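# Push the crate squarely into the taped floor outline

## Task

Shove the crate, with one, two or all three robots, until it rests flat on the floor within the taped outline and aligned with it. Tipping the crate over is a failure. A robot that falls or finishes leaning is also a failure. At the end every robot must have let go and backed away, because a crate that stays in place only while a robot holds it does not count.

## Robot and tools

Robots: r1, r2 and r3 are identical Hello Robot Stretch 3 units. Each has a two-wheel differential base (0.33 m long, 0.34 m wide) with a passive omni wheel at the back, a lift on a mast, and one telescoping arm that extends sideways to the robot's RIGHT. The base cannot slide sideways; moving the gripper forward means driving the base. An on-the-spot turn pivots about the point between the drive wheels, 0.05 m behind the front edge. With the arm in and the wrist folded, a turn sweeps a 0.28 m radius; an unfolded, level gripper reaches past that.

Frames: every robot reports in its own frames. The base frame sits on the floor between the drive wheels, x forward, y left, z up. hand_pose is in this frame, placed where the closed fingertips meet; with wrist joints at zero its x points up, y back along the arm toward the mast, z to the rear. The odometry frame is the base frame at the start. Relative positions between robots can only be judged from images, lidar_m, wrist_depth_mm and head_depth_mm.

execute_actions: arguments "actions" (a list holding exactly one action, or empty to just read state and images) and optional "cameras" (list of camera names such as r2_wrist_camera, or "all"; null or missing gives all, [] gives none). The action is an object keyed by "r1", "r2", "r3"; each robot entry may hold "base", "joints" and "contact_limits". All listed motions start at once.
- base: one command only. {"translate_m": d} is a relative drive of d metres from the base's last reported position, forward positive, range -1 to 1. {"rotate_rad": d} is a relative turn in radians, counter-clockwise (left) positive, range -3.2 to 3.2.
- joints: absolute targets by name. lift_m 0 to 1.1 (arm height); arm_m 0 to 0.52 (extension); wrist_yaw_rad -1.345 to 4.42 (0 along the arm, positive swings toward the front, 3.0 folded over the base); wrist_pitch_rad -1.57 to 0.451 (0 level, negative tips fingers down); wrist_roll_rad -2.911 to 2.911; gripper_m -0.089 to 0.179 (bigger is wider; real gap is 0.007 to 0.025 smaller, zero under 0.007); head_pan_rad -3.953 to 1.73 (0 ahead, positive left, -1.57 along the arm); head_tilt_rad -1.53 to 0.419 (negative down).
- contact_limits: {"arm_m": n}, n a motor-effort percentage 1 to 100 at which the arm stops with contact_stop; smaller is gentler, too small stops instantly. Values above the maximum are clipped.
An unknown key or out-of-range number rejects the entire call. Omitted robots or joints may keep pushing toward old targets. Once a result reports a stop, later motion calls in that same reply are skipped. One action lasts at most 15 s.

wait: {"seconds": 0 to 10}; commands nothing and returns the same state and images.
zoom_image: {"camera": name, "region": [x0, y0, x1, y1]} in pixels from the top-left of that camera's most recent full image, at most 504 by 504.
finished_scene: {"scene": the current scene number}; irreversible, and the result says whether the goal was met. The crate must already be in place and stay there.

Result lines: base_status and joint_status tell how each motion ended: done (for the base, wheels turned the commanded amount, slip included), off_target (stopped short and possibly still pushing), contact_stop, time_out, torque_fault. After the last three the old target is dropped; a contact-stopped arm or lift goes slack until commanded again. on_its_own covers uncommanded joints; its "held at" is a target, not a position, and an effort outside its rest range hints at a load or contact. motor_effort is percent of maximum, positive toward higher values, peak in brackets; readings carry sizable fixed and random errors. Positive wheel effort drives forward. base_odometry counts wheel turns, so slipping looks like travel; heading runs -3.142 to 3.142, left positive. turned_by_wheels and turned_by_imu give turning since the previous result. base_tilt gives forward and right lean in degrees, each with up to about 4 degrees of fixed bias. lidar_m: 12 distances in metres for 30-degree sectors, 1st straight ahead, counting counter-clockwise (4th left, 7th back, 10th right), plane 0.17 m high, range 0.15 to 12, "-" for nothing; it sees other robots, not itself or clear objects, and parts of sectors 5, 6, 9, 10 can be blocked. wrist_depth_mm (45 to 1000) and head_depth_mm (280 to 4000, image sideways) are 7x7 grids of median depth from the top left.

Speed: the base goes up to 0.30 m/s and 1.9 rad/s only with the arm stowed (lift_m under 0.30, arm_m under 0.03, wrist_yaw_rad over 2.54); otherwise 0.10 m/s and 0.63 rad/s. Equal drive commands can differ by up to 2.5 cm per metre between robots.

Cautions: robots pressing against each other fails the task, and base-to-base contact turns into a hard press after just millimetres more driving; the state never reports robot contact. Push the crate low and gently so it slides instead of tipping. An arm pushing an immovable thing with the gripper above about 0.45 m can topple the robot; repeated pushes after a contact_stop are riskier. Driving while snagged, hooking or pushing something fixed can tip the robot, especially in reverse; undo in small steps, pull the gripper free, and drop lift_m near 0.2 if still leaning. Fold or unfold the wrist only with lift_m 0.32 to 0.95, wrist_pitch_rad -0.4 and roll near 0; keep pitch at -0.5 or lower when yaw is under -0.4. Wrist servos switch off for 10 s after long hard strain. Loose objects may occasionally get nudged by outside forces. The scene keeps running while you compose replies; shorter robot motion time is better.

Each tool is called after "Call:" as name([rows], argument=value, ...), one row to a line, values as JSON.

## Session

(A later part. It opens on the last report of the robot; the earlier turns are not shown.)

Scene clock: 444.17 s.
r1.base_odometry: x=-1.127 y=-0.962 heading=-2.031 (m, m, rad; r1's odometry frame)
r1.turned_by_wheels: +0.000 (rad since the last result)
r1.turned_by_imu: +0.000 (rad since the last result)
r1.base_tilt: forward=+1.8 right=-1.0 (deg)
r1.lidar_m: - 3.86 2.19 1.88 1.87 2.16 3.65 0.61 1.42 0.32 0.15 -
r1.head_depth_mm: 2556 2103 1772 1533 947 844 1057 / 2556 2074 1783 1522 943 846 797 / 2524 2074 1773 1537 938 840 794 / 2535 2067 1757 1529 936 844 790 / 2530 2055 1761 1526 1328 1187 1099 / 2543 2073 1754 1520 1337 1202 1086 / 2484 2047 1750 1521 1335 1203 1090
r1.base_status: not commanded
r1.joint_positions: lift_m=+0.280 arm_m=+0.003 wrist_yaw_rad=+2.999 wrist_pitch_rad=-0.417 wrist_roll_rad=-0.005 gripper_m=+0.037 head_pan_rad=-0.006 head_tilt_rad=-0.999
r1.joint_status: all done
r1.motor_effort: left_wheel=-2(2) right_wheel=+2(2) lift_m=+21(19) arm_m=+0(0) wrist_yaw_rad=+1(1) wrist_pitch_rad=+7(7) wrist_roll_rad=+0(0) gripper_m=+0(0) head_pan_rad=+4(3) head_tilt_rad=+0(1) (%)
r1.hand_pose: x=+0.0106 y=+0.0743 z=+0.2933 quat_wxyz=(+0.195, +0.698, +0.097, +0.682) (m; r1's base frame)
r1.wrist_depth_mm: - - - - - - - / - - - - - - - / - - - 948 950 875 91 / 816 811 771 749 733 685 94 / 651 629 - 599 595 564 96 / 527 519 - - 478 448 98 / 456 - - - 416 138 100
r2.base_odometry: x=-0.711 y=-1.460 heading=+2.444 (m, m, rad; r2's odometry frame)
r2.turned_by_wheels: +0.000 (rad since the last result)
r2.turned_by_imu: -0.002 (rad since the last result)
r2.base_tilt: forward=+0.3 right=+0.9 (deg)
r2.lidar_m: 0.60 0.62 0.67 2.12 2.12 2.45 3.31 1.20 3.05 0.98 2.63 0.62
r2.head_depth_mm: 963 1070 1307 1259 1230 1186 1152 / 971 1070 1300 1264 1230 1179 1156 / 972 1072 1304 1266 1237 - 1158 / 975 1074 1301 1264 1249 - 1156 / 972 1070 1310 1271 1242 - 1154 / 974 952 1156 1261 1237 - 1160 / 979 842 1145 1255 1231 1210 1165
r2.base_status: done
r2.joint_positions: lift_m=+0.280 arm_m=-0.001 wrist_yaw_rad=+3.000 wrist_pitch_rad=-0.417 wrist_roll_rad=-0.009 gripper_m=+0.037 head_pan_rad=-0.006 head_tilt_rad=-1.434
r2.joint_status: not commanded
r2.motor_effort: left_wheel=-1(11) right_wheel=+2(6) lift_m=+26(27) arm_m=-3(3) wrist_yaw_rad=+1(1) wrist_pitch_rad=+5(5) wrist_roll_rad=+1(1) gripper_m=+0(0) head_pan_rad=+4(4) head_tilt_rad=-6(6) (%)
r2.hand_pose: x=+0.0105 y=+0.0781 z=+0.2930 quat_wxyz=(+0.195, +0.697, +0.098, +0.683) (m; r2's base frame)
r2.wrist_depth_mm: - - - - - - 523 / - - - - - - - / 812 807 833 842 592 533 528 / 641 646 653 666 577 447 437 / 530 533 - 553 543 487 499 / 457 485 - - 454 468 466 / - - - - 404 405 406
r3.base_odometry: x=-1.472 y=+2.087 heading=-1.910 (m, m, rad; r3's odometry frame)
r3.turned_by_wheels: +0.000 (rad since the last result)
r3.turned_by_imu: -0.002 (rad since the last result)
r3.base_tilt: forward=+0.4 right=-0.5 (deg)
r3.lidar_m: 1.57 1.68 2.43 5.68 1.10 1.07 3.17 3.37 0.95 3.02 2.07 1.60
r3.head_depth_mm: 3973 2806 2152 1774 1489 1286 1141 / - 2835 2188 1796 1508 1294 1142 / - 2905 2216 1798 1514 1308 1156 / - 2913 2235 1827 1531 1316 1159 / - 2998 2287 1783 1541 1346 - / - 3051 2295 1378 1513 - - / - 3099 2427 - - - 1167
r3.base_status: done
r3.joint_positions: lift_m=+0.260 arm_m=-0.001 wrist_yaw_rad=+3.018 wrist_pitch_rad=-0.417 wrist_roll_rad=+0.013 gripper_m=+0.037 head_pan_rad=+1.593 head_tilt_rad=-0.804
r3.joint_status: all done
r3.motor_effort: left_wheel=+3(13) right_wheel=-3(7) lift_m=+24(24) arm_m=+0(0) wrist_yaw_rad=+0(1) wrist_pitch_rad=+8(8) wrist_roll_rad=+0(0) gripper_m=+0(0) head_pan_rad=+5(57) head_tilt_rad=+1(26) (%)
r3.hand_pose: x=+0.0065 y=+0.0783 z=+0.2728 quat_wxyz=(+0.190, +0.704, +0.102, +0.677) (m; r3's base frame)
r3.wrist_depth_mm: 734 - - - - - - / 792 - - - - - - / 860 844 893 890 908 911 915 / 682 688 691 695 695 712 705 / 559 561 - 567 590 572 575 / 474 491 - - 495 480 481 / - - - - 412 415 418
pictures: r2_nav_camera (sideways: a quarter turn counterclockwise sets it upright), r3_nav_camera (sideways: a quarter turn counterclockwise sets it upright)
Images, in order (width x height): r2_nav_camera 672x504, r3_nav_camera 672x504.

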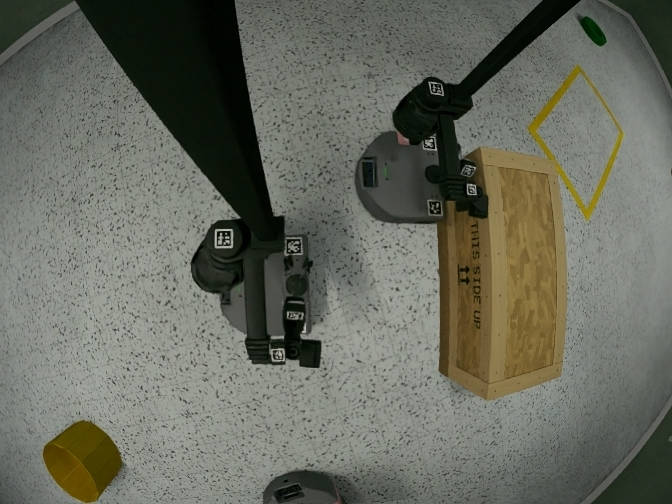

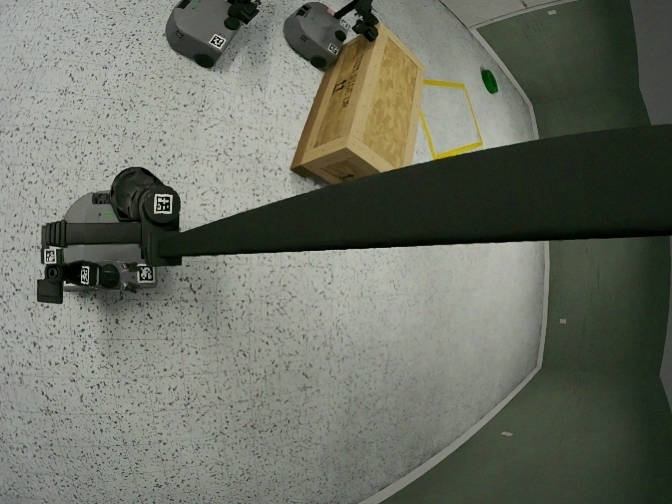

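Call:
execute_actions([
  {"r2":{"base":{"rotate_rad":2.52}},"r3":{"base":{"rotate_rad":2.4},"joints":{"head_pan_rad":0,"head_tilt_rad":-0.8}}},
], cameras=[])

Call:
execute_actions([
  {"r2":{"base":{"translate_m":-0.36}}},
], cameras=[])

Call:
execute_actions([
  {"r2":{"base":{"rotate_rad":0.66},"joints":{"lift_m":0.62,"head_pan_rad":-3.14,"head_tilt_rad":-1.2}},"r1":{"base":{"translate_m":-0.52}}},
], cameras=["r2_nav_camera","r3_head_camera"])

Scene clock: 455.00 s.
r1.base_odometry: x=-1.127 y=-0.962 heading=-2.031 (m, m, rad; r1's odometry frame)
r1.turned_by_wheels: +0.000 (rad since the last result)
r1.turned_by_imu: +0.000 (rad since the last result)
r1.base_tilt: forward=+1.9 right=-1.0 (deg)
r1.lidar_m: - 3.85 2.19 1.88 1.88 2.16 3.69 0.62 0.75 0.32 0.15 -
r1.head_depth_mm: 2550 2089 1758 1539 939 845 1058 / 2547 2083 1770 1529 942 844 793 / 2555 2078 1771 1535 939 842 792 / 2530 2057 1746 1524 937 840 792 / 2506 2066 1768 1524 1331 1192 1100 / 2476 2063 1761 1524 1337 1209 1090 / 2482 2056 1735 1504 1334 1203 1089
r1.base_status: not commanded
r1.joint_positions: lift_m=+0.280 arm_m=+0.003 wrist_yaw_rad=+2.999 wrist_pitch_rad=-0.417 wrist_roll_rad=-0.005 gripper_m=+0.037 head_pan_rad=-0.006 head_tilt_rad=-0.999
r1.joint_status: not commanded
r1.motor_effort: left_wheel=-1(2) right_wheel=+2(2) lift_m=+21(20) arm_m=+0(0) wrist_yaw_rad=+2(2) wrist_pitch_rad=+7(7) wrist_roll_rad=+0(0) gripper_m=+0(0) head_pan_rad=+3(3) head_tilt_rad=-1(1) (%)
r1.hand_pose: x=+0.0106 y=+0.0743 z=+0.2933 quat_wxyz=(+0.195, +0.698, +0.097, +0.682) (m; r1's base frame)
r1.wrist_depth_mm: - - - - - - - / - - - - - - - / - - - 954 941 914 92 / 834 775 773 732 720 693 94 / 645 632 - 603 593 567 95 / 532 516 - - 485 449 98 / 455 - - - 422 138 100
r2.base_odometry: x=-0.711 y=-1.460 heading=-1.319 (m, m, rad; r2's odometry frame)
r2.turned_by_wheels: +2.520 (rad since the last result)
r2.turned_by_imu: +2.488 (rad since the last result)
r2.base_tilt: forward=+0.2 right=+1.0 (deg)
r2.lidar_m: 2.30 3.34 1.20 1.20 1.06 2.63 0.65 0.60 0.61 0.63 2.14 2.12
r2.head_depth_mm: 1394 1340 1299 1257 1225 1183 1153 / 1394 1350 1302 1268 1237 1180 1161 / 1395 1355 1309 1267 1235 - 1158 / 1406 1344 1314 1270 1247 - 1157 / 1396 1356 1308 1269 1237 - 1152 / 1398 1363 1316 1268 1236 - 1152 / 1407 1357 1314 1277 1241 1207 1155
r2.base_status: done
r2.joint_positions: lift_m=+0.280 arm_m=-0.001 wrist_yaw_rad=+3.000 wrist_pitch_rad=-0.417 wrist_roll_rad=-0.009 gripper_m=+0.037 head_pan_rad=-0.006 head_tilt_rad=-1.434
r2.joint_status: not commanded
r2.motor_effort: left_wheel=-1(9) right_wheel=+2(11) lift_m=+26(26) arm_m=-3(3) wrist_yaw_rad=+1(1) wrist_pitch_rad=+5(5) wrist_roll_rad=+1(1) gripper_m=+1(1) head_pan_rad=+3(2) head_tilt_rad=-6(8) (%)
r2.hand_pose: x=+0.0105 y=+0.0781 z=+0.2930 quat_wxyz=(+0.195, +0.697, +0.098, +0.683) (m; r2's base frame)
r2.wrist_depth_mm: 916 - - - - - - / 799 - - - - - - / 811 793 823 822 859 859 851 / 645 644 654 660 671 666 681 / 535 538 - 554 556 547 553 / 457 485 - - 446 466 475 / - - - - 402 403 405
r3.base_odometry: x=-1.472 y=+2.087 heading=+0.490 (m, m, rad; r3's odometry frame)
r3.turned_by_wheels: +2.400 (rad since the last result)
r3.turned_by_imu: +2.359 (rad since the last result)
r3.base_tilt: forward=+0.4 right=-0.6 (deg)
r3.lidar_m: 0.96 0.93 3.20 0.95 0.98 2.68 1.73 1.57 1.58 1.95 3.85 0.91
r3.head_depth_mm: 3818 2758 1513 1269 1430 1284 1135 / 3854 2857 1531 1363 1472 1302 1144 / 3661 2880 1615 1705 1510 1308 1147 / 3560 2939 1789 1781 1522 1313 1161 / 3277 1725 1896 1568 1434 1325 1162 / 3118 3077 2327 1143 1421 1340 1176 / 2900 3038 2264 1731 1540 1350 1179
r3.base_status: done
r3.joint_positions: lift_m=+0.260 arm_m=+0.000 wrist_yaw_rad=+3.018 wrist_pitch_rad=-0.417 wrist_roll_rad=+0.013 gripper_m=+0.037 head_pan_rad=+0.007 head_tilt_rad=-0.803
r3.joint_status: all done
r3.motor_effort: left_wheel=-2(10) right_wheel=+3(14) lift_m=+24(24) arm_m=-1(1) wrist_yaw_rad=+1(0) wrist_pitch_rad=+8(8) wrist_roll_rad=+0(0) gripper_m=+0(1) head_pan_rad=-5(56) head_tilt_rad=+2(3) (%)
r3.hand_pose: x=+0.0065 y=+0.0783 z=+0.2728 quat_wxyz=(+0.190, +0.704, +0.102, +0.677) (m; r3's base frame)
r3.wrist_depth_mm: - - 873 - - - - / - - 968 - - - - / 880 903 909 916 905 926 925 / 685 689 690 696 692 696 711 / 560 564 - 566 589 570 576 / 469 491 - - 498 485 479 / - - - - 413 414 418
pictures: none
No camera images: the call's "cameras" was empty. Leave "cameras" out to get every camera's image.

Scene clock: 457.87 s.
r1.base_odometry: x=-1.127 y=-0.962 heading=-2.031 (m, m, rad; r1's odometry frame)
r1.turned_by_wheels: +0.000 (rad since the last result)
r1.turned_by_imu: +0.000 (rad since the last result)
r1.base_tilt: forward=+1.9 right=-1.0 (deg)
r1.lidar_m: - 3.86 2.20 1.88 1.88 2.16 3.65 1.84 0.61 0.32 0.15 -
r1.head_depth_mm: 2553 2080 1763 1538 940 845 1057 / 2521 2087 1771 1538 944 846 794 / 2523 2083 1761 1523 945 842 792 / 2513 2060 1758 1526 939 838 793 / 2516 2076 1757 1538 1320 1183 1099 / 2534 2045 1742 1518 1335 1209 1087 / 2505 2050 1748 1522 1338 1200 1093
r1.base_status: not commanded
r1.joint_positions: lift_m=+0.280 arm_m=+0.003 wrist_yaw_rad=+2.999 wrist_pitch_rad=-0.417 wrist_roll_rad=-0.005 gripper_m=+0.037 head_pan_rad=-0.006 head_tilt_rad=-0.999
r1.joint_status: not commanded
r1.motor_effort: left_wheel=-2(2) right_wheel=+3(2) lift_m=+21(20) arm_m=+0(1) wrist_yaw_rad=+2(0) wrist_pitch_rad=+7(7) wrist_roll_rad=+0(0) gripper_m=+0(0) head_pan_rad=+3(3) head_tilt_rad=-1(1) (%)
r1.hand_pose: x=+0.0106 y=+0.0743 z=+0.2933 quat_wxyz=(+0.195, +0.698, +0.097, +0.682) (m; r1's base frame)
r1.wrist_depth_mm: - - - - - - - / - - - - - - - / - - - 999 981 892 92 / 811 825 755 760 745 697 94 / 637 624 - 599 615 557 95 / 529 523 - - 478 449 98 / 447 - - - 415 138 100
r2.base_odometry: x=-0.801 y=-1.112 heading=-1.319 (m, m, rad; r2's odometry frame)
r2.turned_by_wheels: +0.000 (rad since the last result)
r2.turned_by_imu: -0.003 (rad since the last result)
r2.base_tilt: forward=+0.2 right=+0.9 (deg)
r2.lidar_m: 2.60 3.54 1.34 0.98 0.89 2.35 0.34 0.31 0.32 0.40 0.62 2.40
r2.head_depth_mm: 1389 1348 1312 1256 1223 987 801 / 1386 1344 1306 1267 1241 1073 800 / 1399 1356 1303 1263 1241 - 940 / 1398 1346 1309 1266 1247 - 1155 / 1401 1346 1312 1259 1236 - 1153 / 1403 1352 1316 1272 1235 - 1164 / 1398 1361 1316 1276 1235 1214 1155
r2.base_status: done
r2.joint_positions: lift_m=+0.280 arm_m=-0.001 wrist_yaw_rad=+3.000 wrist_pitch_rad=-0.417 wrist_roll_rad=-0.009 gripper_m=+0.037 head_pan_rad=-0.006 head_tilt_rad=-1.434
r2.joint_status: not commanded
r2.motor_effort: left_wheel=-1(11) right_wheel=+3(6) lift_m=+26(27) arm_m=-3(3) wrist_yaw_rad=+1(0) wrist_pitch_rad=+5(5) wrist_roll_rad=+1(1) gripper_m=-1(0) head_pan_rad=+4(3) head_tilt_rad=-7(6) (%)
r2.hand_pose: x=+0.0105 y=+0.0781 z=+0.2930 quat_wxyz=(+0.195, +0.697, +0.098, +0.683) (m; r2's base frame)
r2.wrist_depth_mm: - - - - - - - / - - - - - - - / 808 779 837 839 851 844 854 / 644 654 658 669 666 681 672 / 529 536 - 553 559 549 554 / 458 485 - - 450 466 473 / - - - - 402 406 407
r3.base_odometry: x=-1.472 y=+2.087 heading=+0.490 (m, m, rad; r3's odometry frame)
r3.turned_by_wheels: +0.000 (rad since the last result)
r3.turned_by_imu: +0.000 (rad since the last result)
r3.base_tilt: forward=+0.4 right=-0.6 (deg)
r3.lidar_m: 0.76 3.17 3.19 0.95 0.98 2.68 1.73 1.57 1.59 1.95 3.86 0.91
r3.head_depth_mm: 3770 2814 1522 1269 1428 1283 1138 / 3922 2860 1531 1348 1435 1299 1146 / 3702 2907 1605 1058 1345 1306 1149 / 3467 2680 1257 1063 1336 1313 1163 / 1484 1673 1903 1772 1536 1324 1169 / 3100 3043 2303 1875 1548 1341 1171 / 2908 3037 2334 1875 1568 1348 1185
r3.base_status: not commanded
r3.joint_positions: lift_m=+0.260 arm_m=+0.000 wrist_yaw_rad=+3.018 wrist_pitch_rad=-0.417 wrist_roll_rad=+0.013 gripper_m=+0.037 head_pan_rad=+0.007 head_tilt_rad=-0.803
r3.joint_status: not commanded
r3.motor_effort: left_wheel=-2(2) right_wheel=+3(3) lift_m=+24(24) arm_m=-1(1) wrist_yaw_rad=+0(1) wrist_pitch_rad=+8(8) wrist_roll_rad=+0(0) gripper_m=+1(1) head_pan_rad=-4(5) head_tilt_rad=+1(1) (%)
r3.hand_pose: x=+0.0065 y=+0.0783 z=+0.2728 quat_wxyz=(+0.190, +0.704, +0.102, +0.677) (m; r3's base frame)
r3.wrist_depth_mm: - - 877 - - - - / - - 969 - - - - / 897 889 896 895 926 906 925 / 683 688 690 698 695 704 709 / 559 560 - 565 586 571 578 / 471 487 - - 494 482 484 / - - - - 415 417 415
pictures: none
No camera images: the call's "cameras" was empty. Leave "cameras" out to get every camera's image.

Scene clock: 461.80 s.
r1.base_odometry: x=-0.896 y=-0.496 heading=-2.031 (m, m, rad; r1's odometry frame)
r1.turned_by_wheels: +0.000 (rad since the last result)
r1.turned_by_imu: +0.001 (rad since the last result)
r1.base_tilt: forward=+1.9 right=-1.0 (deg)
r1.lidar_m: 0.59 3.56 2.03 1.73 1.74 1.99 3.39 1.52 1.47 1.46 0.63 0.62
r1.head_depth_mm: 2574 2078 1234 1113 1279 1181 1101 / 2533 2095 1231 1104 1336 1212 1109 / 2505 2075 1232 1101 1334 1208 1115 / 2502 2069 1231 1106 1318 1203 1109 / 2532 2053 1759 1528 1345 1200 1108 / 2499 2078 1736 1507 1344 1199 1094 / 2503 2054 1750 1505 1346 1196 1090
r1.base_status: done
r1.joint_positions: lift_m=+0.280 arm_m=+0.003 wrist_yaw_rad=+2.999 wrist_pitch_rad=-0.417 wrist_roll_rad=-0.005 gripper_m=+0.037 head_pan_rad=-0.006 head_tilt_rad=-0.999
r1.joint_status: not commanded
r1.motor_effort: left_wheel=-2(14) right_wheel=+2(7) lift_m=+21(21) arm_m=+0(0) wrist_yaw_rad=+1(0) wrist_pitch_rad=+7(7) wrist_roll_rad=+0(0) gripper_m=+0(0) head_pan_rad=+3(2) head_tilt_rad=-1(1) (%)
r1.hand_pose: x=+0.0106 y=+0.0743 z=+0.2933 quat_wxyz=(+0.195, +0.698, +0.097, +0.682) (m; r1's base frame)
r1.wrist_depth_mm: - - - - - - - / - - - - - - - / - - - 999 938 913 877 / 823 804 771 750 698 685 675 / 645 619 - 595 597 570 557 / 534 527 - - 477 480 466 / 451 - - - 422 408 408
r2.base_odometry: x=-0.801 y=-1.112 heading=-0.659 (m, m, rad; r2's odometry frame)
r2.turned_by_wheels: +0.660 (rad since the last result)
r2.turned_by_imu: +0.653 (rad since the last result)
r2.base_tilt: forward=+0.2 right=+1.0 (deg)
r2.lidar_m: 3.53 1.34 0.89 2.34 2.35 0.32 0.31 0.33 0.45 2.40 0.64 2.79
r2.head_depth_mm: 1766 1597 1482 1396 - 1149 1104 / 1764 1616 1055 - - - 1106 / 1780 1615 1028 - - - 1083 / 1793 1623 1032 956 1062 - 1093 / 1778 1625 1031 955 1067 - 1091 / 1791 1620 1040 956 1076 1200 1095 / 1796 1636 1036 958 1092 - -
r2.base_status: done
r2.joint_positions: lift_m=+0.620 arm_m=-0.001 wrist_yaw_rad=+3.000 wrist_pitch_rad=-0.417 wrist_roll_rad=-0.009 gripper_m=+0.037 head_pan_rad=-3.133 head_tilt_rad=-1.199
r2.joint_status: all done
r2.motor_effort: left_wheel=-1(9) right_wheel=+2(10) lift_m=+37(41) arm_m=-3(3) wrist_yaw_rad=+0(1) wrist_pitch_rad=+5(5) wrist_roll_rad=+1(1) gripper_m=-1(0) head_pan_rad=-4(51) head_tilt_rad=-1(17) (%)
r2.hand_pose: x=+0.0105 y=+0.0781 z=+0.6326 quat_wxyz=(+0.195, +0.697, +0.098, +0.683) (m; r2's base frame)
r2.wrist_depth_mm: - - - - - - - / - - - - - - - / - - - - - - - / - - - - - - - / 958 947 - - - - - / 816 850 - 836 809 846 839 / 706 725 724 731 726 733 732
r3.base_odometry: x=-1.472 y=+2.087 heading=+0.490 (m, m, rad; r3's odometry frame)
r3.turned_by_wheels: +0.000 (rad since the last result)
r3.turned_by_imu: -0.001 (rad since the last result)
r3.base_tilt: forward=+0.5 right=-0.6 (deg)
r3.lidar_m: 0.81 1.47 3.20 0.95 0.98 2.68 1.73 1.57 1.58 1.94 3.88 0.91
r3.head_depth_mm: 3740 2801 1517 1270 1421 1288 1132 / 3969 2832 1522 1365 1436 1296 1142 / 3635 842 939 1493 1382 1307 1149 / 3470 1056 1880 1806 1404 1318 1158 / 3263 2950 2200 1842 1542 1331 1164 / 3093 3025 2320 1799 1551 1341 1172 / 2882 3041 2116 1704 1561 1347 1180
r3.base_status: not commanded
r3.joint_positions: lift_m=+0.260 arm_m=+0.000 wrist_yaw_rad=+3.018 wrist_pitch_rad=-0.417 wrist_roll_rad=+0.013 gripper_m=+0.037 head_pan_rad=+0.007 head_tilt_rad=-0.803
r3.joint_status: not commanded
r3.motor_effort: left_wheel=-2(2) right_wheel=+3(3) lift_m=+24(24) arm_m=-1(1) wrist_yaw_rad=+0(0) wrist_pitch_rad=+8(8) wrist_roll_rad=+0(0) gripper_m=+0(0) head_pan_rad=-5(4) head_tilt_rad=+1(1) (%)
r3.hand_pose: x=+0.0065 y=+0.0783 z=+0.2728 quat_wxyz=(+0.190, +0.704, +0.102, +0.677) (m; r3's base frame)
r3.wrist_depth_mm: - - 897 - - - - / - - 968 - - - - / 894 889 907 896 914 909 929 / 679 690 694 688 701 695 715 / 552 562 - 564 583 573 570 / 477 489 - - 493 479 484 / - - - - 413 412 415
pictures: r2_nav_camera (sideways: a quarter turn counterclockwise sets it upright), r3_head_camera (sideways: a quarter turn clockwise sets it upright)
Images, in order (width x height): r2_nav_camera 672x504, r3_head_camera 896x504.

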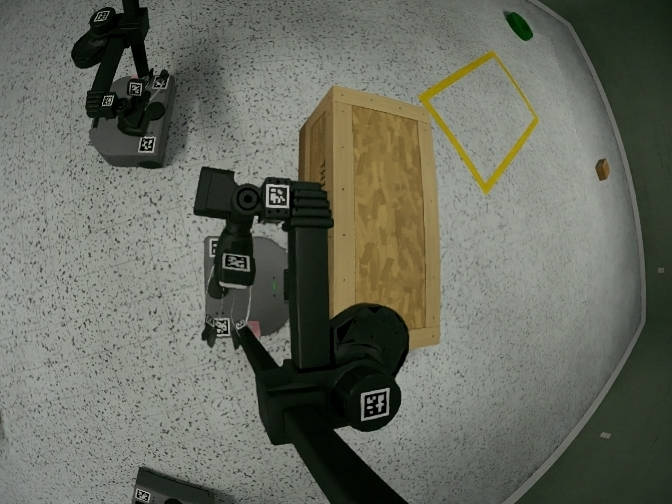

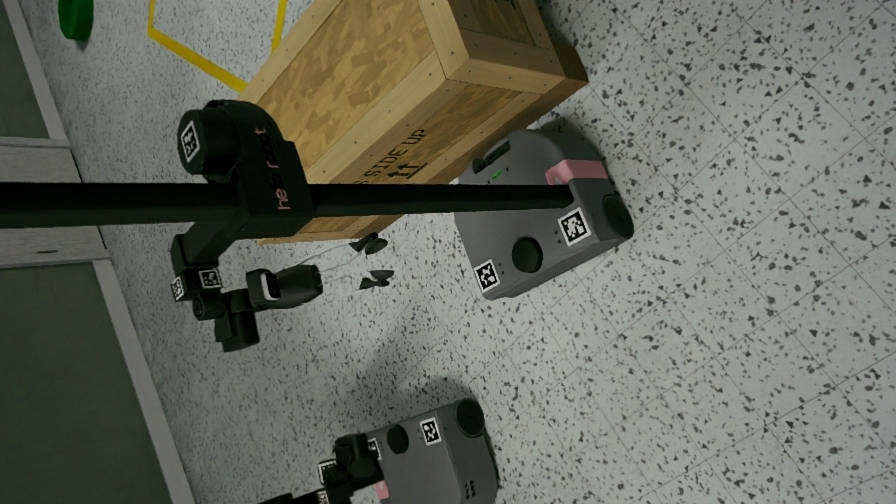

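Call:
execute_actions([
  {"r1":{"base":{"rotate_rad":2.72},"joints":{"head_pan_rad":-3.14,"head_tilt_rad":-1.0}}},
], cameras=[])

Call:
execute_actions([
  {"r1":{"base":{"translate_m":-0.305}}},
], cameras=[])

Call:
execute_actions([
  {"r1":{"base":{"rotate_rad":0.42},"joints":{"lift_m":0.62}}},
], cameras=["r2_nav_camera","r1_nav_camera","r3_head_camera"])

Scene clock: 472.97 s.
r1.base_odometry: x=-0.896 y=-0.496 heading=+0.689 (m, m, rad; r1's odometry frame)
r1.turned_by_wheels: +2.720 (rad since the last result)
r1.turned_by_imu: +2.720 (rad since the last result)
r1.base_tilt: forward=+1.9 right=-1.0 (deg)
r1.lidar_m: 2.09 3.40 1.48 1.47 2.99 0.64 0.61 0.59 3.11 1.95 1.73 1.74
r1.head_depth_mm: 2562 2101 669 1319 1250 1228 1076 / 2575 2124 1228 1316 1220 1225 1074 / 2525 2079 1224 1294 1334 - - / 2552 2080 1219 1188 1354 - - / 2539 2074 1229 1131 1323 1240 - / 2503 2053 1214 1079 1301 1203 - / 2514 2060 1656 1435 1344 1201 1091
r1.base_status: done
r1.joint_positions: lift_m=+0.280 arm_m=+0.003 wrist_yaw_rad=+2.999 wrist_pitch_rad=-0.417 wrist_roll_rad=-0.005 gripper_m=+0.037 head_pan_rad=-3.133 head_tilt_rad=-0.999
r1.joint_status: all done
r1.motor_effort: left_wheel=-2(13) right_wheel=+2(12) lift_m=+20(21) arm_m=-1(1) wrist_yaw_rad=+1(1) wrist_pitch_rad=+7(7) wrist_roll_rad=+0(0) gripper_m=+0(0) head_pan_rad=-2(32) head_tilt_rad=-1(1) (%)
r1.hand_pose: x=+0.0106 y=+0.0743 z=+0.2933 quat_wxyz=(+0.195, +0.698, +0.097, +0.682) (m; r1's base frame)
r1.wrist_depth_mm: - - - - - - - / - - - - - - - / - - - 982 956 887 905 / 788 795 768 746 715 683 673 / 584 647 - 596 613 565 552 / 507 521 - - 487 487 463 / 456 - - - 416 415 403
r2.base_odometry: x=-0.801 y=-1.112 heading=-0.659 (m, m, rad; r2's odometry frame)
r2.turned_by_wheels: +0.000 (rad since the last result)
r2.turned_by_imu: -0.001 (rad since the last result)
r2.base_tilt: forward=+0.2 right=+0.9 (deg)
r2.lidar_m: 3.53 1.34 0.90 2.35 2.35 0.32 0.31 0.33 0.45 2.40 0.52 2.80
r2.head_depth_mm: 1758 1607 1468 1396 - 1148 1097 / 1777 1619 1051 - - - 1106 / 1780 1608 1030 - - - 1078 / 1784 1624 1029 965 1061 - 1097 / 1782 1626 1032 957 1066 - 1095 / 1790 1624 1032 951 1080 1194 1100 / 1806 1632 1037 955 1086 - -
r2.base_status: not commanded
r2.joint_positions: lift_m=+0.620 arm_m=-0.001 wrist_yaw_rad=+3.000 wrist_pitch_rad=-0.417 wrist_roll_rad=-0.009 gripper_m=+0.037 head_pan_rad=-3.133 head_tilt_rad=-1.199
r2.joint_status: not commanded
r2.motor_effort: left_wheel=-1(1) right_wheel=+3(2) lift_m=+37(37) arm_m=-3(3) wrist_yaw_rad=+1(1) wrist_pitch_rad=+5(5) wrist_roll_rad=+1(1) gripper_m=+0(1) head_pan_rad=-5(4) head_tilt_rad=+0(0) (%)
r2.hand_pose: x=+0.0105 y=+0.0781 z=+0.6326 quat_wxyz=(+0.195, +0.697, +0.098, +0.683) (m; r2's base frame)
r2.wrist_depth_mm: - - - - - - - / - - - - - - - / - - - - - - - / - - - - - - - / 960 989 - - - - - / 826 835 - 847 805 840 842 / 702 719 732 732 722 732 739
r3.base_odometry: x=-1.472 y=+2.087 heading=+0.490 (m, m, rad; r3's odometry frame)
r3.turned_by_wheels: +0.000 (rad since the last result)
r3.turned_by_imu: -0.001 (rad since the last result)
r3.base_tilt: forward=+0.4 right=-0.5 (deg)
r3.lidar_m: 0.81 1.33 3.20 0.95 0.99 2.68 1.73 1.57 1.58 1.95 3.88 0.91
r3.head_depth_mm: 3795 2846 1514 1265 1434 1294 1134 / 3914 2796 1522 1363 1442 1294 1141 / 3627 840 932 1494 1384 1310 1153 / 3489 1059 1882 1813 1410 1313 1154 / 3296 2981 2198 1795 1545 1326 1169 / 3101 3021 1849 1714 1552 1339 1176 / 2910 3051 1480 1766 1575 1348 1183
r3.base_status: not commanded
r3.joint_positions: lift_m=+0.260 arm_m=+0.000 wrist_yaw_rad=+3.018 wrist_pitch_rad=-0.417 wrist_roll_rad=+0.013 gripper_m=+0.037 head_pan_rad=+0.007 head_tilt_rad=-0.803
r3.joint_status: not commanded
r3.motor_effort: left_wheel=-2(2) right_wheel=+3(3) lift_m=+24(24) arm_m=-1(0) wrist_yaw_rad=+0(0) wrist_pitch_rad=+8(8) wrist_roll_rad=+0(0) gripper_m=+0(1) head_pan_rad=-5(5) head_tilt_rad=+0(0) (%)
r3.hand_pose: x=+0.0065 y=+0.0783 z=+0.2728 quat_wxyz=(+0.190, +0.704, +0.102, +0.677) (m; r3's base frame)
r3.wrist_depth_mm: - - 888 - - - - / - - 949 - - - - / 892 884 889 904 921 910 914 / 693 684 689 691 695 700 692 / 567 562 - 567 584 566 570 / 475 491 - - 498 481 483 / - - - - 414 415 416
pictures: none
No camera images: the call's "cameras" was empty. Leave "cameras" out to get every camera's image.

Scene clock: 475.60 s.
r1.base_odometry: x=-1.131 y=-0.690 heading=+0.689 (m, m, rad; r1's odometry frame)
r1.turned_by_wheels: +0.000 (rad since the last result)
r1.turned_by_imu: +0.000 (rad since the last result)
r1.base_tilt: forward=+1.9 right=-1.1 (deg)
r1.lidar_m: 2.32 3.63 1.58 1.35 1.36 0.43 0.33 0.32 0.34 2.17 1.93 1.94
r1.head_depth_mm: 2538 2085 1792 1096 1187 1080 1082 / 2581 2077 1742 1071 1144 1071 1071 / 2569 2063 1766 1065 1084 - - / 2514 2067 1777 1062 979 - - / 2556 2050 1764 1063 957 1141 - / 2510 2072 1747 1059 936 1066 - / 2494 2071 1755 1051 934 1148 1087
r1.base_status: done
r1.joint_positions: lift_m=+0.280 arm_m=+0.003 wrist_yaw_rad=+2.999 wrist_pitch_rad=-0.417 wrist_roll_rad=-0.005 gripper_m=+0.037 head_pan_rad=-3.133 head_tilt_rad=-0.999
r1.joint_status: not commanded
r1.motor_effort: left_wheel=-3(14) right_wheel=+2(5) lift_m=+20(20) arm_m=-1(1) wrist_yaw_rad=+1(2) wrist_pitch_rad=+7(7) wrist_roll_rad=+0(0) gripper_m=+0(1) head_pan_rad=-1(3) head_tilt_rad=-2(1) (%)
r1.hand_pose: x=+0.0106 y=+0.0743 z=+0.2933 quat_wxyz=(+0.195, +0.698, +0.097, +0.682) (m; r1's base frame)
r1.wrist_depth_mm: - - - - - - - / - - - - - - - / - 592 - 995 953 950 882 / 505 486 796 762 724 710 677 / 393 382 - 591 600 572 553 / 339 383 - - 484 479 481 / 369 - - - 415 411 409
r2.base_odometry: x=-0.801 y=-1.112 heading=-0.659 (m, m, rad; r2's odometry frame)
r2.turned_by_wheels: +0.000 (rad since the last result)
r2.turned_by_imu: +0.000 (rad since the last result)
r2.base_tilt: forward=+0.2 right=+0.9 (deg)
r2.lidar_m: 3.53 1.34 0.90 2.34 2.34 0.32 0.31 0.33 0.45 0.30 2.41 2.79
r2.head_depth_mm: 1763 1603 1475 1393 - 1150 1095 / 1777 1606 1052 - - - 1105 / 1778 1606 1030 - - - 1088 / 1784 1612 1036 964 1058 - 1099 / 1784 1614 1035 951 1068 - 1102 / 1786 1630 1039 952 1078 1187 1094 / 1800 1637 1033 956 1094 - -
r2.base_status: not commanded
r2.joint_positions: lift_m=+0.620 arm_m=-0.001 wrist_yaw_rad=+3.000 wrist_pitch_rad=-0.417 wrist_roll_rad=-0.009 gripper_m=+0.037 head_pan_rad=-3.133 head_tilt_rad=-1.199
r2.joint_status: not commanded
r2.motor_effort: left_wheel=-2(0) right_wheel=+2(2) lift_m=+37(38) arm_m=-3(3) wrist_yaw_rad=+1(1) wrist_pitch_rad=+5(5) wrist_roll_rad=+1(1) gripper_m=+0(1) head_pan_rad=-4(4) head_tilt_rad=-1(0) (%)
r2.hand_pose: x=+0.0105 y=+0.0781 z=+0.6326 quat_wxyz=(+0.195, +0.697, +0.098, +0.683) (m; r2's base frame)
r2.wrist_depth_mm: - - - - - - - / - - - - - - - / - - - - - - - / - - - - - - - / 973 968 - - - - - / 819 833 - 819 825 833 849 / 693 719 734 733 736 747 735
r3.base_odometry: x=-1.472 y=+2.087 heading=+0.490 (m, m, rad; r3's odometry frame)
r3.turned_by_wheels: +0.000 (rad since the last result)
r3.turned_by_imu: +0.000 (rad since the last result)
r3.base_tilt: forward=+0.4 right=-0.6 (deg)
r3.lidar_m: 0.81 3.17 3.20 0.95 0.98 2.68 1.73 1.57 1.58 1.95 3.85 0.91
r3.head_depth_mm: 3733 2795 1508 1268 1432 1288 1131 / 3913 2814 1528 1364 1441 1297 1142 / 3655 841 934 1494 1385 1307 1152 / 3451 1058 1481 1652 1411 1320 1158 / 3316 1239 1447 1678 1543 1322 1162 / 2993 2953 2282 1862 1554 1334 1173 / 2920 3029 2320 1874 1570 1349 1177
r3.base_status: not commanded
r3.joint_positions: lift_m=+0.260 arm_m=+0.000 wrist_yaw_rad=+3.018 wrist_pitch_rad=-0.417 wrist_roll_rad=+0.013 gripper_m=+0.037 head_pan_rad=+0.007 head_tilt_rad=-0.803
r3.joint_status: not commanded
r3.motor_effort: left_wheel=-2(2) right_wheel=+3(3) lift_m=+24(24) arm_m=-1(1) wrist_yaw_rad=+1(0) wrist_pitch_rad=+8(8) wrist_roll_rad=+0(0) gripper_m=+0(1) head_pan_rad=-5(5) head_tilt_rad=+2(2) (%)
r3.hand_pose: x=+0.0065 y=+0.0783 z=+0.2728 quat_wxyz=(+0.190, +0.704, +0.102, +0.677) (m; r3's base frame)
r3.wrist_depth_mm: - - 876 - - - - / - - 953 - - - - / 882 894 901 906 895 928 909 / 687 677 701 695 697 704 701 / 561 563 - 564 585 570 574 / 473 496 - - 499 480 484 / - - - - 413 416 415
pictures: none
No camera images: the call's "cameras" was empty. Leave "cameras" out to get every camera's image.

Scene clock: 479.53 s.
r1.base_odometry: x=-1.131 y=-0.690 heading=+1.109 (m, m, rad; r1's odometry frame)
r1.turned_by_wheels: +0.420 (rad since the last result)
r1.turned_by_imu: +0.420 (rad since the last result)
r1.base_tilt: forward=+1.9 right=-1.0 (deg)
r1.lidar_m: 3.59 1.58 1.42 0.44 0.48 0.34 0.33 0.33 2.30 1.94 1.93 2.18
r1.head_depth_mm: 2553 2094 1765 1075 975 - 939 / 2562 2098 1783 1072 - - 1059 / 2536 2098 1761 1068 - - - / 2549 2073 1777 1062 974 1185 - / 2534 2096 1751 1067 948 1157 - / 2517 2068 1755 1484 1299 1237 1109 / 2504 2048 1750 1518 1333 1229 -
r1.base_status: done
r1.joint_positions: lift_m=+0.620 arm_m=+0.003 wrist_yaw_rad=+2.999 wrist_pitch_rad=-0.417 wrist_roll_rad=-0.005 gripper_m=+0.037 head_pan_rad=-3.134 head_tilt_rad=-0.999
r1.joint_status: all done
r1.motor_effort: left_wheel=-2(11) right_wheel=+3(9) lift_m=+39(39) arm_m=-1(1) wrist_yaw_rad=-1(0) wrist_pitch_rad=+7(7) wrist_roll_rad=+0(0) gripper_m=+0(0) head_pan_rad=-2(2) head_tilt_rad=-1(1) (%)
r1.hand_pose: x=+0.0106 y=+0.0743 z=+0.6326 quat_wxyz=(+0.195, +0.698, +0.097, +0.682) (m; r1's base frame)
r1.wrist_depth_mm: - - 355 - - - - / - - - - - - - / - - - - - - - / 722 733 790 - - - - / 587 638 - - - - 967 / 475 617 - 913 870 880 860 / 415 581 679 654 783 742 737
r2.base_odometry: x=-0.801 y=-1.112 heading=-0.659 (m, m, rad; r2's odometry frame)
r2.turned_by_wheels: +0.000 (rad since the last result)
r2.turned_by_imu: -0.001 (rad since the last result)
r2.base_tilt: forward=+0.3 right=+0.9 (deg)
r2.lidar_m: 3.53 1.34 0.89 2.35 2.35 0.32 0.31 0.33 0.45 0.32 2.40 2.79
r2.head_depth_mm: 1788 1611 1478 1395 - 1150 1101 / 1773 1610 1051 - - - 1105 / 1781 1604 1034 - - - 1086 / 1776 1625 1036 965 1065 - 1096 / 1777 1630 1038 949 1072 - 1094 / 1795 1618 1043 954 1075 1201 1100 / 1784 1629 1040 953 1090 - -
r2.base_status: not commanded
r2.joint_positions: lift_m=+0.620 arm_m=-0.001 wrist_yaw_rad=+3.000 wrist_pitch_rad=-0.417 wrist_roll_rad=-0.009 gripper_m=+0.037 head_pan_rad=-3.133 head_tilt_rad=-1.199
r2.joint_status: not commanded
r2.motor_effort: left_wheel=+0(1) right_wheel=+2(2) lift_m=+38(38) arm_m=-3(3) wrist_yaw_rad=+1(1) wrist_pitch_rad=+5(5) wrist_roll_rad=+1(1) gripper_m=+0(0) head_pan_rad=-4(4) head_tilt_rad=+0(1) (%)
r2.hand_pose: x=+0.0105 y=+0.0781 z=+0.6326 quat_wxyz=(+0.195, +0.697, +0.098, +0.683) (m; r2's base frame)
r2.wrist_depth_mm: - - - - - - - / - - - - - - - / - - - - - - - / - - - - - - - / 968 995 - - - - - / 816 823 - 832 810 852 855 / 708 718 715 730 741 728 741
r3.base_odometry: x=-1.472 y=+2.087 heading=+0.490 (m, m, rad; r3's odometry frame)
r3.turned_by_wheels: +0.000 (rad since the last result)
r3.turned_by_imu: -0.001 (rad since the last result)
r3.base_tilt: forward=+0.4 right=-0.6 (deg)
r3.lidar_m: 0.81 3.16 3.21 0.95 0.99 2.68 1.72 1.57 1.58 1.95 3.90 0.91
r3.head_depth_mm: 3770 2796 1508 1268 1425 1285 1138 / 3935 2811 1524 1362 1434 1300 1138 / 3687 838 936 1498 1386 1299 1151 / 3369 1056 1842 1686 1409 1317 1161 / 1346 1165 2153 1700 1547 1325 1169 / 3061 2695 2329 1860 1552 1330 1174 / 2900 3068 2343 1875 1577 1352 1186
r3.base_status: not commanded
r3.joint_positions: lift_m=+0.260 arm_m=+0.000 wrist_yaw_rad=+3.018 wrist_pitch_rad=-0.417 wrist_roll_rad=+0.013 gripper_m=+0.037 head_pan_rad=+0.007 head_tilt_rad=-0.803
r3.joint_status: not commanded
r3.motor_effort: left_wheel=-2(2) right_wheel=+3(3) lift_m=+24(24) arm_m=-1(1) wrist_yaw_rad=+0(1) wrist_pitch_rad=+9(8) wrist_roll_rad=+0(0) gripper_m=+0(1) head_pan_rad=-5(4) head_tilt_rad=+1(2) (%)
r3.hand_pose: x=+0.0065 y=+0.0783 z=+0.2728 quat_wxyz=(+0.190, +0.704, +0.102, +0.677) (m; r3's base frame)
r3.wrist_depth_mm: - - 886 - - - - / - - 958 - - - - / 884 879 895 904 897 913 903 / 678 688 690 696 695 711 709 / 556 563 - 569 588 571 577 / 474 486 - - 493 483 482 / - - - - 415 413 413
pictures: r1_nav_camera (sideways: a quarter turn counterclockwise sets it upright), r2_nav_camera (sideways: a quarter turn counterclockwise sets it upright), r3_head_camera (sideways: a quarter turn clockwise sets it upright)
Images, in order (width x height): r1_nav_camera 672x504, r2_nav_camera 672x504, r3_head_camera 896x504.

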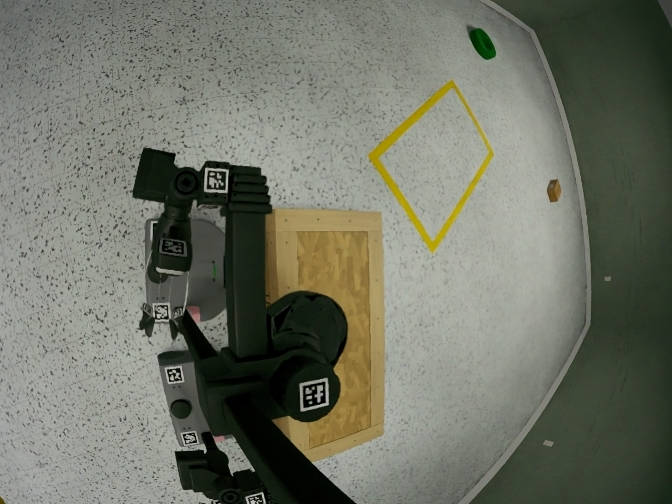

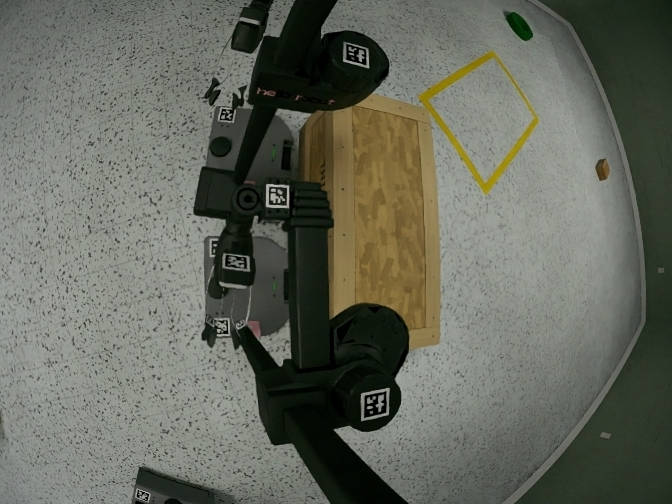

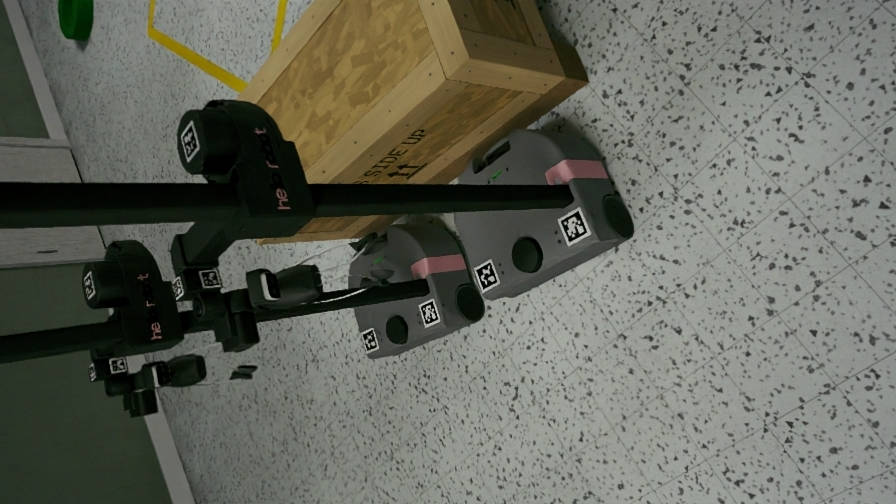

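Call:
execute_actions([
  {"r1":{"base":{"translate_m":-0.11},"joints":{"lift_m":0.82}},"r2":{"base":{"translate_m":-0.1}}},
], cameras=["r2_nav_camera","r3_head_camera"])

Scene clock: 486.17 s.
r1.base_odometry: x=-1.180 y=-0.788 heading=+1.109 (m, m, rad; r1's odometry frame)
r1.turned_by_wheels: +0.000 (rad since the last result)
r1.turned_by_imu: +0.039 (rad since the last result)
r1.base_tilt: forward=+1.9 right=-1.0 (deg)
r1.lidar_m: 3.74 1.65 1.37 0.44 0.37 0.28 0.28 0.29 2.29 1.97 1.97 2.27
r1.head_depth_mm: 2566 2096 1821 - - - 948 / 2641 2109 1811 - - 1174 1070 / 2546 2100 1817 - - - - / 2522 2087 1768 1071 957 - - / 2520 2067 1758 1056 959 - - / 2503 2071 1760 1532 1368 1172 1121 / 2493 2079 1755 1518 1377 1173 1122
r1.base_status: translate_m off_target (by the wheels' count: -0.1097 of -0.1100)
r1.joint_positions: lift_m=+0.820 arm_m=+0.003 wrist_yaw_rad=+3.000 wrist_pitch_rad=-0.417 wrist_roll_rad=-0.005 gripper_m=+0.037 head_pan_rad=-3.134 head_tilt_rad=-0.998
r1.joint_status: all done
r1.on_its_own: left_wheel is at rest, and its effort (-66) is outside its rest range (-18 to +18); right_wheel is at rest, and its effort (-44) is outside its rest range (-18 to +18)
r1.motor_effort: left_wheel=-66(74) right_wheel=-44(82) lift_m=+39(43) arm_m=-1(1) wrist_yaw_rad=+0(0) wrist_pitch_rad=+7(7) wrist_roll_rad=+0(0) gripper_m=+0(0) head_pan_rad=-1(2) head_tilt_rad=-2(1) (%)
r1.hand_pose: x=+0.0104 y=+0.0743 z=+0.8326 quat_wxyz=(+0.195, +0.698, +0.098, +0.682) (m; r1's base frame)
r1.wrist_depth_mm: - - 556 - - - - / - - 411 - - - - / - - 361 387 - - - / - - - 766 - - - / - 874 - - - - - / 742 715 - - - - - / 622 604 640 820 951 973 939
r2.base_odometry: x=-0.880 y=-1.050 heading=-0.659 (m, m, rad; r2's odometry frame)
r2.turned_by_wheels: +0.001 (rad since the last result)
r2.turned_by_imu: +0.049 (rad since the last result)
r2.base_tilt: forward=+0.2 right=+0.9 (deg)
r2.lidar_m: 1.45 1.40 0.91 2.33 2.34 0.28 0.28 0.30 0.33 0.44 2.42 2.90
r2.head_depth_mm: 1801 1620 1469 1402 - - 1099 / 1784 1614 1029 - - - 1105 / 1774 1618 1034 - - - 1087 / 1785 1608 1030 964 924 - 1104 / 1795 1639 1035 954 960 - 1091 / 1799 1625 1037 956 1020 1190 1097 / 1824 1628 1039 962 1082 - -
r2.base_status: translate_m off_target (by the wheels' count: -0.0998 of -0.1000)
r2.joint_positions: lift_m=+0.620 arm_m=-0.001 wrist_yaw_rad=+3.000 wrist_pitch_rad=-0.417 wrist_roll_rad=-0.009 gripper_m=+0.037 head_pan_rad=-3.135 head_tilt_rad=-1.195
r2.joint_status: not commanded
r2.on_its_own: right_wheel is at rest, and its effort (-39) is outside its rest range (-18 to +18)
r2.motor_effort: left_wheel=-13(84) right_wheel=-39(64) lift_m=+35(38) arm_m=-3(3) wrist_yaw_rad=+1(0) wrist_pitch_rad=+5(5) wrist_roll_rad=+1(1) gripper_m=+0(0) head_pan_rad=-4(4) head_tilt_rad=-3(2) (%)
r2.hand_pose: x=+0.0104 y=+0.0781 z=+0.6327 quat_wxyz=(+0.195, +0.697, +0.098, +0.683) (m; r2's base frame)
r2.wrist_depth_mm: - - - - - - - / - - - - - - - / - - - - - - - / - - - - - - - / 968 982 - - - - - / 826 827 - 827 819 847 856 / 357 728 732 728 732 755 742
r3.base_odometry: x=-1.472 y=+2.087 heading=+0.490 (m, m, rad; r3's odometry frame)
r3.turned_by_wheels: +0.000 (rad since the last result)
r3.turned_by_imu: -0.001 (rad since the last result)
r3.base_tilt: forward=+0.4 right=-0.5 (deg)
r3.lidar_m: 0.84 3.16 3.21 0.95 0.98 2.68 1.73 1.57 1.58 1.94 3.86 0.93
r3.head_depth_mm: 3767 2824 1513 1278 1435 1292 1139 / 3742 869 1479 1425 1430 1300 1146 / 3556 978 1066 1488 1390 1313 1149 / 1184 1139 1775 1686 1468 1318 1159 / 3189 2963 2280 1786 1538 1326 1167 / 3087 3029 2332 1850 1559 1340 1172 / 2939 3017 2330 1872 1569 1347 1179
r3.base_status: not commanded
r3.joint_positions: lift_m=+0.260 arm_m=+0.000 wrist_yaw_rad=+3.018 wrist_pitch_rad=-0.417 wrist_roll_rad=+0.013 gripper_m=+0.037 head_pan_rad=+0.007 head_tilt_rad=-0.803
r3.joint_status: not commanded
r3.motor_effort: left_wheel=-2(2) right_wheel=+3(3) lift_m=+24(24) arm_m=-1(1) wrist_yaw_rad=+0(0) wrist_pitch_rad=+8(8) wrist_roll_rad=+0(0) gripper_m=+0(1) head_pan_rad=-5(5) head_tilt_rad=+0(1) (%)
r3.hand_pose: x=+0.0065 y=+0.0783 z=+0.2728 quat_wxyz=(+0.190, +0.704, +0.102, +0.677) (m; r3's base frame)
r3.wrist_depth_mm: - - 894 - - - - / - - 963 - - - - / 884 890 887 902 917 906 918 / 679 685 697 706 689 704 708 / 564 568 - 566 593 566 580 / 475 490 - - 493 483 480 / - - - - 413 415 416
pictures: r2_nav_camera (sideways: a quarter turn counterclockwise sets it upright), r3_head_camera (sideways: a quarter turn clockwise sets it upright)
Images, in order (width x height): r2_nav_camera 672x504, r3_head_camera 896x504.

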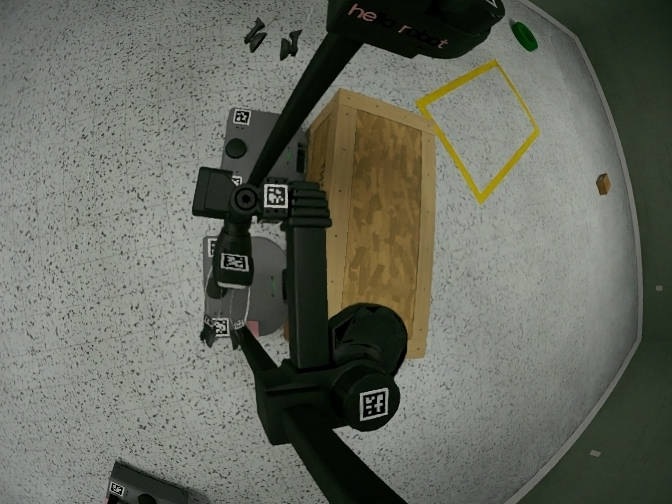

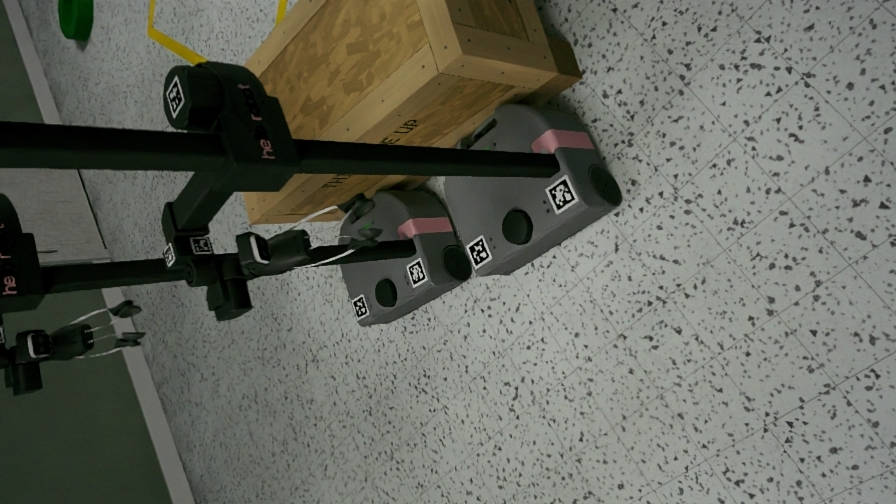

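Call:
execute_actions([
  {"r1":{"base":{"translate_m":-0.2}},"r2":{"base":{"translate_m":-0.2}}},
], cameras=["r2_nav_camera","r3_head_camera"])

Scene clock: 493.13 s.
r1.base_odometry: x=-1.269 y=-0.967 heading=+1.109 (m, m, rad; r1's odometry frame)
r1.turned_by_wheels: +0.000 (rad since the last result)
r1.turned_by_imu: +0.035 (rad since the last result)
r1.base_tilt: forward=+1.9 right=-0.9 (deg)
r1.lidar_m: 3.92 1.81 0.44 0.44 0.32 0.28 0.27 0.31 2.29 2.01 2.01 2.37
r1.head_depth_mm: 2526 2094 1820 - - - 936 / 2557 2107 1805 - - 1165 1070 / 2561 2076 1809 - - - - / 2542 2058 1774 1071 958 - - / 2535 2068 1760 1101 959 - - / 2524 2074 1748 1533 1378 1166 1122 / 2531 2054 1746 1521 1370 1168 1116
r1.base_status: translate_m off_target (by the wheels' count: -0.1998 of -0.2000)
r1.joint_positions: lift_m=+0.820 arm_m=+0.003 wrist_yaw_rad=+3.000 wrist_pitch_rad=-0.417 wrist_roll_rad=-0.005 gripper_m=+0.037 head_pan_rad=-3.134 head_tilt_rad=-0.998
r1.joint_status: not commanded
r1.on_its_own: left_wheel is at rest, and its effort (-45) is outside its rest range (-18 to +18); right_wheel is at rest, and its effort (-24) is outside its rest range (-18 to +18)
r1.motor_effort: left_wheel=-45(74) right_wheel=-24(78) lift_m=+39(39) arm_m=-1(0) wrist_yaw_rad=+0(1) wrist_pitch_rad=+7(7) wrist_roll_rad=+0(0) gripper_m=+0(1) head_pan_rad=-1(2) head_tilt_rad=-2(2) (%)
r1.hand_pose: x=+0.0104 y=+0.0743 z=+0.8326 quat_wxyz=(+0.195, +0.698, +0.098, +0.682) (m; r1's base frame)
r1.wrist_depth_mm: - - 540 - - - - / - - 501 371 - - - / - - - 414 388 - - / - - - - - - - / - 857 - - - - - / - 723 - 968 - - - / 625 609 634 825 970 962 953
r2.base_odometry: x=-1.038 y=-0.928 heading=-0.660 (m, m, rad; r2's odometry frame)
r2.turned_by_wheels: -0.001 (rad since the last result)
r2.turned_by_imu: +0.030 (rad since the last result)
r2.base_tilt: forward=+0.3 right=+0.9 (deg)
r2.lidar_m: 1.52 1.52 0.98 2.31 2.33 0.27 0.27 0.32 0.35 0.44 2.45 2.99
r2.head_depth_mm: 1796 1609 1471 1386 - - 1099 / 1772 1615 1026 - - - 1103 / 1784 1620 1029 - - - 1084 / 1784 1610 1037 961 980 - 1095 / 1791 1626 1040 953 1082 - 1096 / 1798 1635 1037 969 1205 1183 1097 / 1799 1641 1041 981 1142 - -
r2.base_status: translate_m off_target (by the wheels' count: -0.1996 of -0.2000)
r2.joint_positions: lift_m=+0.620 arm_m=-0.001 wrist_yaw_rad=+3.000 wrist_pitch_rad=-0.417 wrist_roll_rad=-0.009 gripper_m=+0.037 head_pan_rad=-3.135 head_tilt_rad=-1.195
r2.joint_status: not commanded
r2.on_its_own: left_wheel is at rest, and its effort (-71) is outside its rest range (-18 to +18); right_wheel is at rest, and its effort (-51) is outside its rest range (-18 to +18)
r2.motor_effort: left_wheel=-71(79) right_wheel=-51(63) lift_m=+34(34) arm_m=-3(3) wrist_yaw_rad=+1(0) wrist_pitch_rad=+5(5) wrist_roll_rad=+1(1) gripper_m=-1(0) head_pan_rad=-2(4) head_tilt_rad=-1(2) (%)
r2.hand_pose: x=+0.0104 y=+0.0781 z=+0.6327 quat_wxyz=(+0.195, +0.697, +0.098, +0.683) (m; r2's base frame)
r2.wrist_depth_mm: - - - - - - - / - - - - - - - / - - - - - - - / - - - - - - - / 971 952 - - - - - / 822 830 - 823 825 848 853 / 352 684 718 718 750 742 736
r3.base_odometry: x=-1.472 y=+2.087 heading=+0.490 (m, m, rad; r3's odometry frame)
r3.turned_by_wheels: +0.000 (rad since the last result)
r3.turned_by_imu: -0.001 (rad since the last result)
r3.base_tilt: forward=+0.5 right=-0.6 (deg)
r3.lidar_m: 0.93 3.17 3.19 0.95 0.98 2.69 1.72 1.57 1.58 1.95 3.85 1.02
r3.head_depth_mm: 3294 919 1513 1371 1457 1287 1134 / 3897 1031 1484 1483 1435 1297 1141 / 3491 1141 1776 1589 1451 1310 1157 / 3451 2929 2254 1812 1523 1322 1157 / 3302 2998 2280 1832 1542 1331 1169 / 3102 3057 2318 1865 1548 1341 1179 / 2934 3038 2338 1870 1566 1348 1181
r3.base_status: not commanded
r3.joint_positions: lift_m=+0.260 arm_m=+0.000 wrist_yaw_rad=+3.018 wrist_pitch_rad=-0.417 wrist_roll_rad=+0.013 gripper_m=+0.037 head_pan_rad=+0.007 head_tilt_rad=-0.803
r3.joint_status: not commanded
r3.motor_effort: left_wheel=-2(2) right_wheel=+3(3) lift_m=+24(24) arm_m=-1(1) wrist_yaw_rad=+0(0) wrist_pitch_rad=+8(8) wrist_roll_rad=+0(0) gripper_m=+1(0) head_pan_rad=-4(4) head_tilt_rad=+1(1) (%)
r3.hand_pose: x=+0.0065 y=+0.0783 z=+0.2728 quat_wxyz=(+0.190, +0.704, +0.102, +0.677) (m; r3's base frame)
r3.wrist_depth_mm: - - 881 - - - - / - - 943 - - - - / 889 897 908 914 889 915 896 / 680 680 703 695 694 700 696 / 565 558 - 567 590 573 574 / 471 491 - - 497 480 483 / - - - - 414 416 417
pictures: r2_nav_camera (sideways: a quarter turn counterclockwise sets it upright), r3_head_camera (sideways: a quarter turn clockwise sets it upright)
Images, in order (width x height): r2_nav_camera 672x504, r3_head_camera 896x504.

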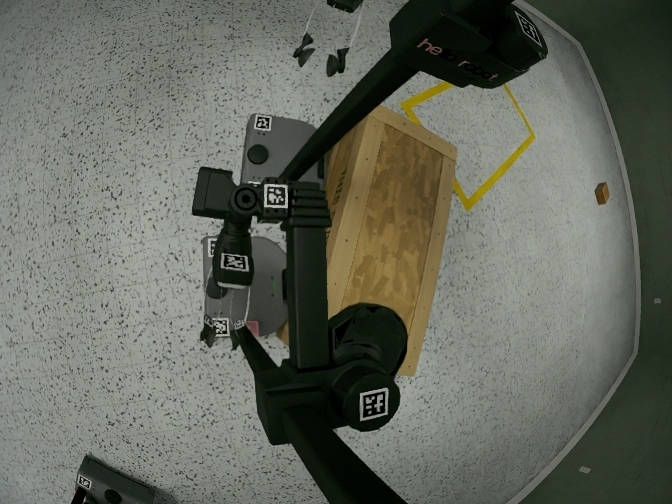

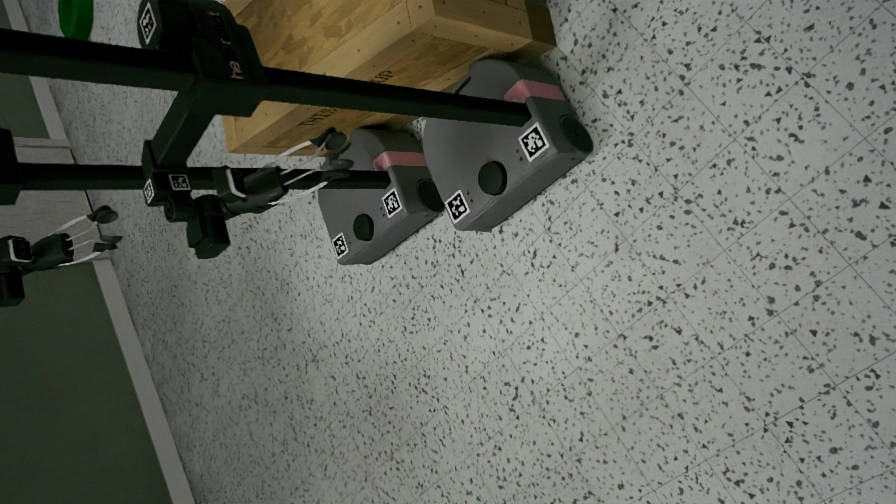

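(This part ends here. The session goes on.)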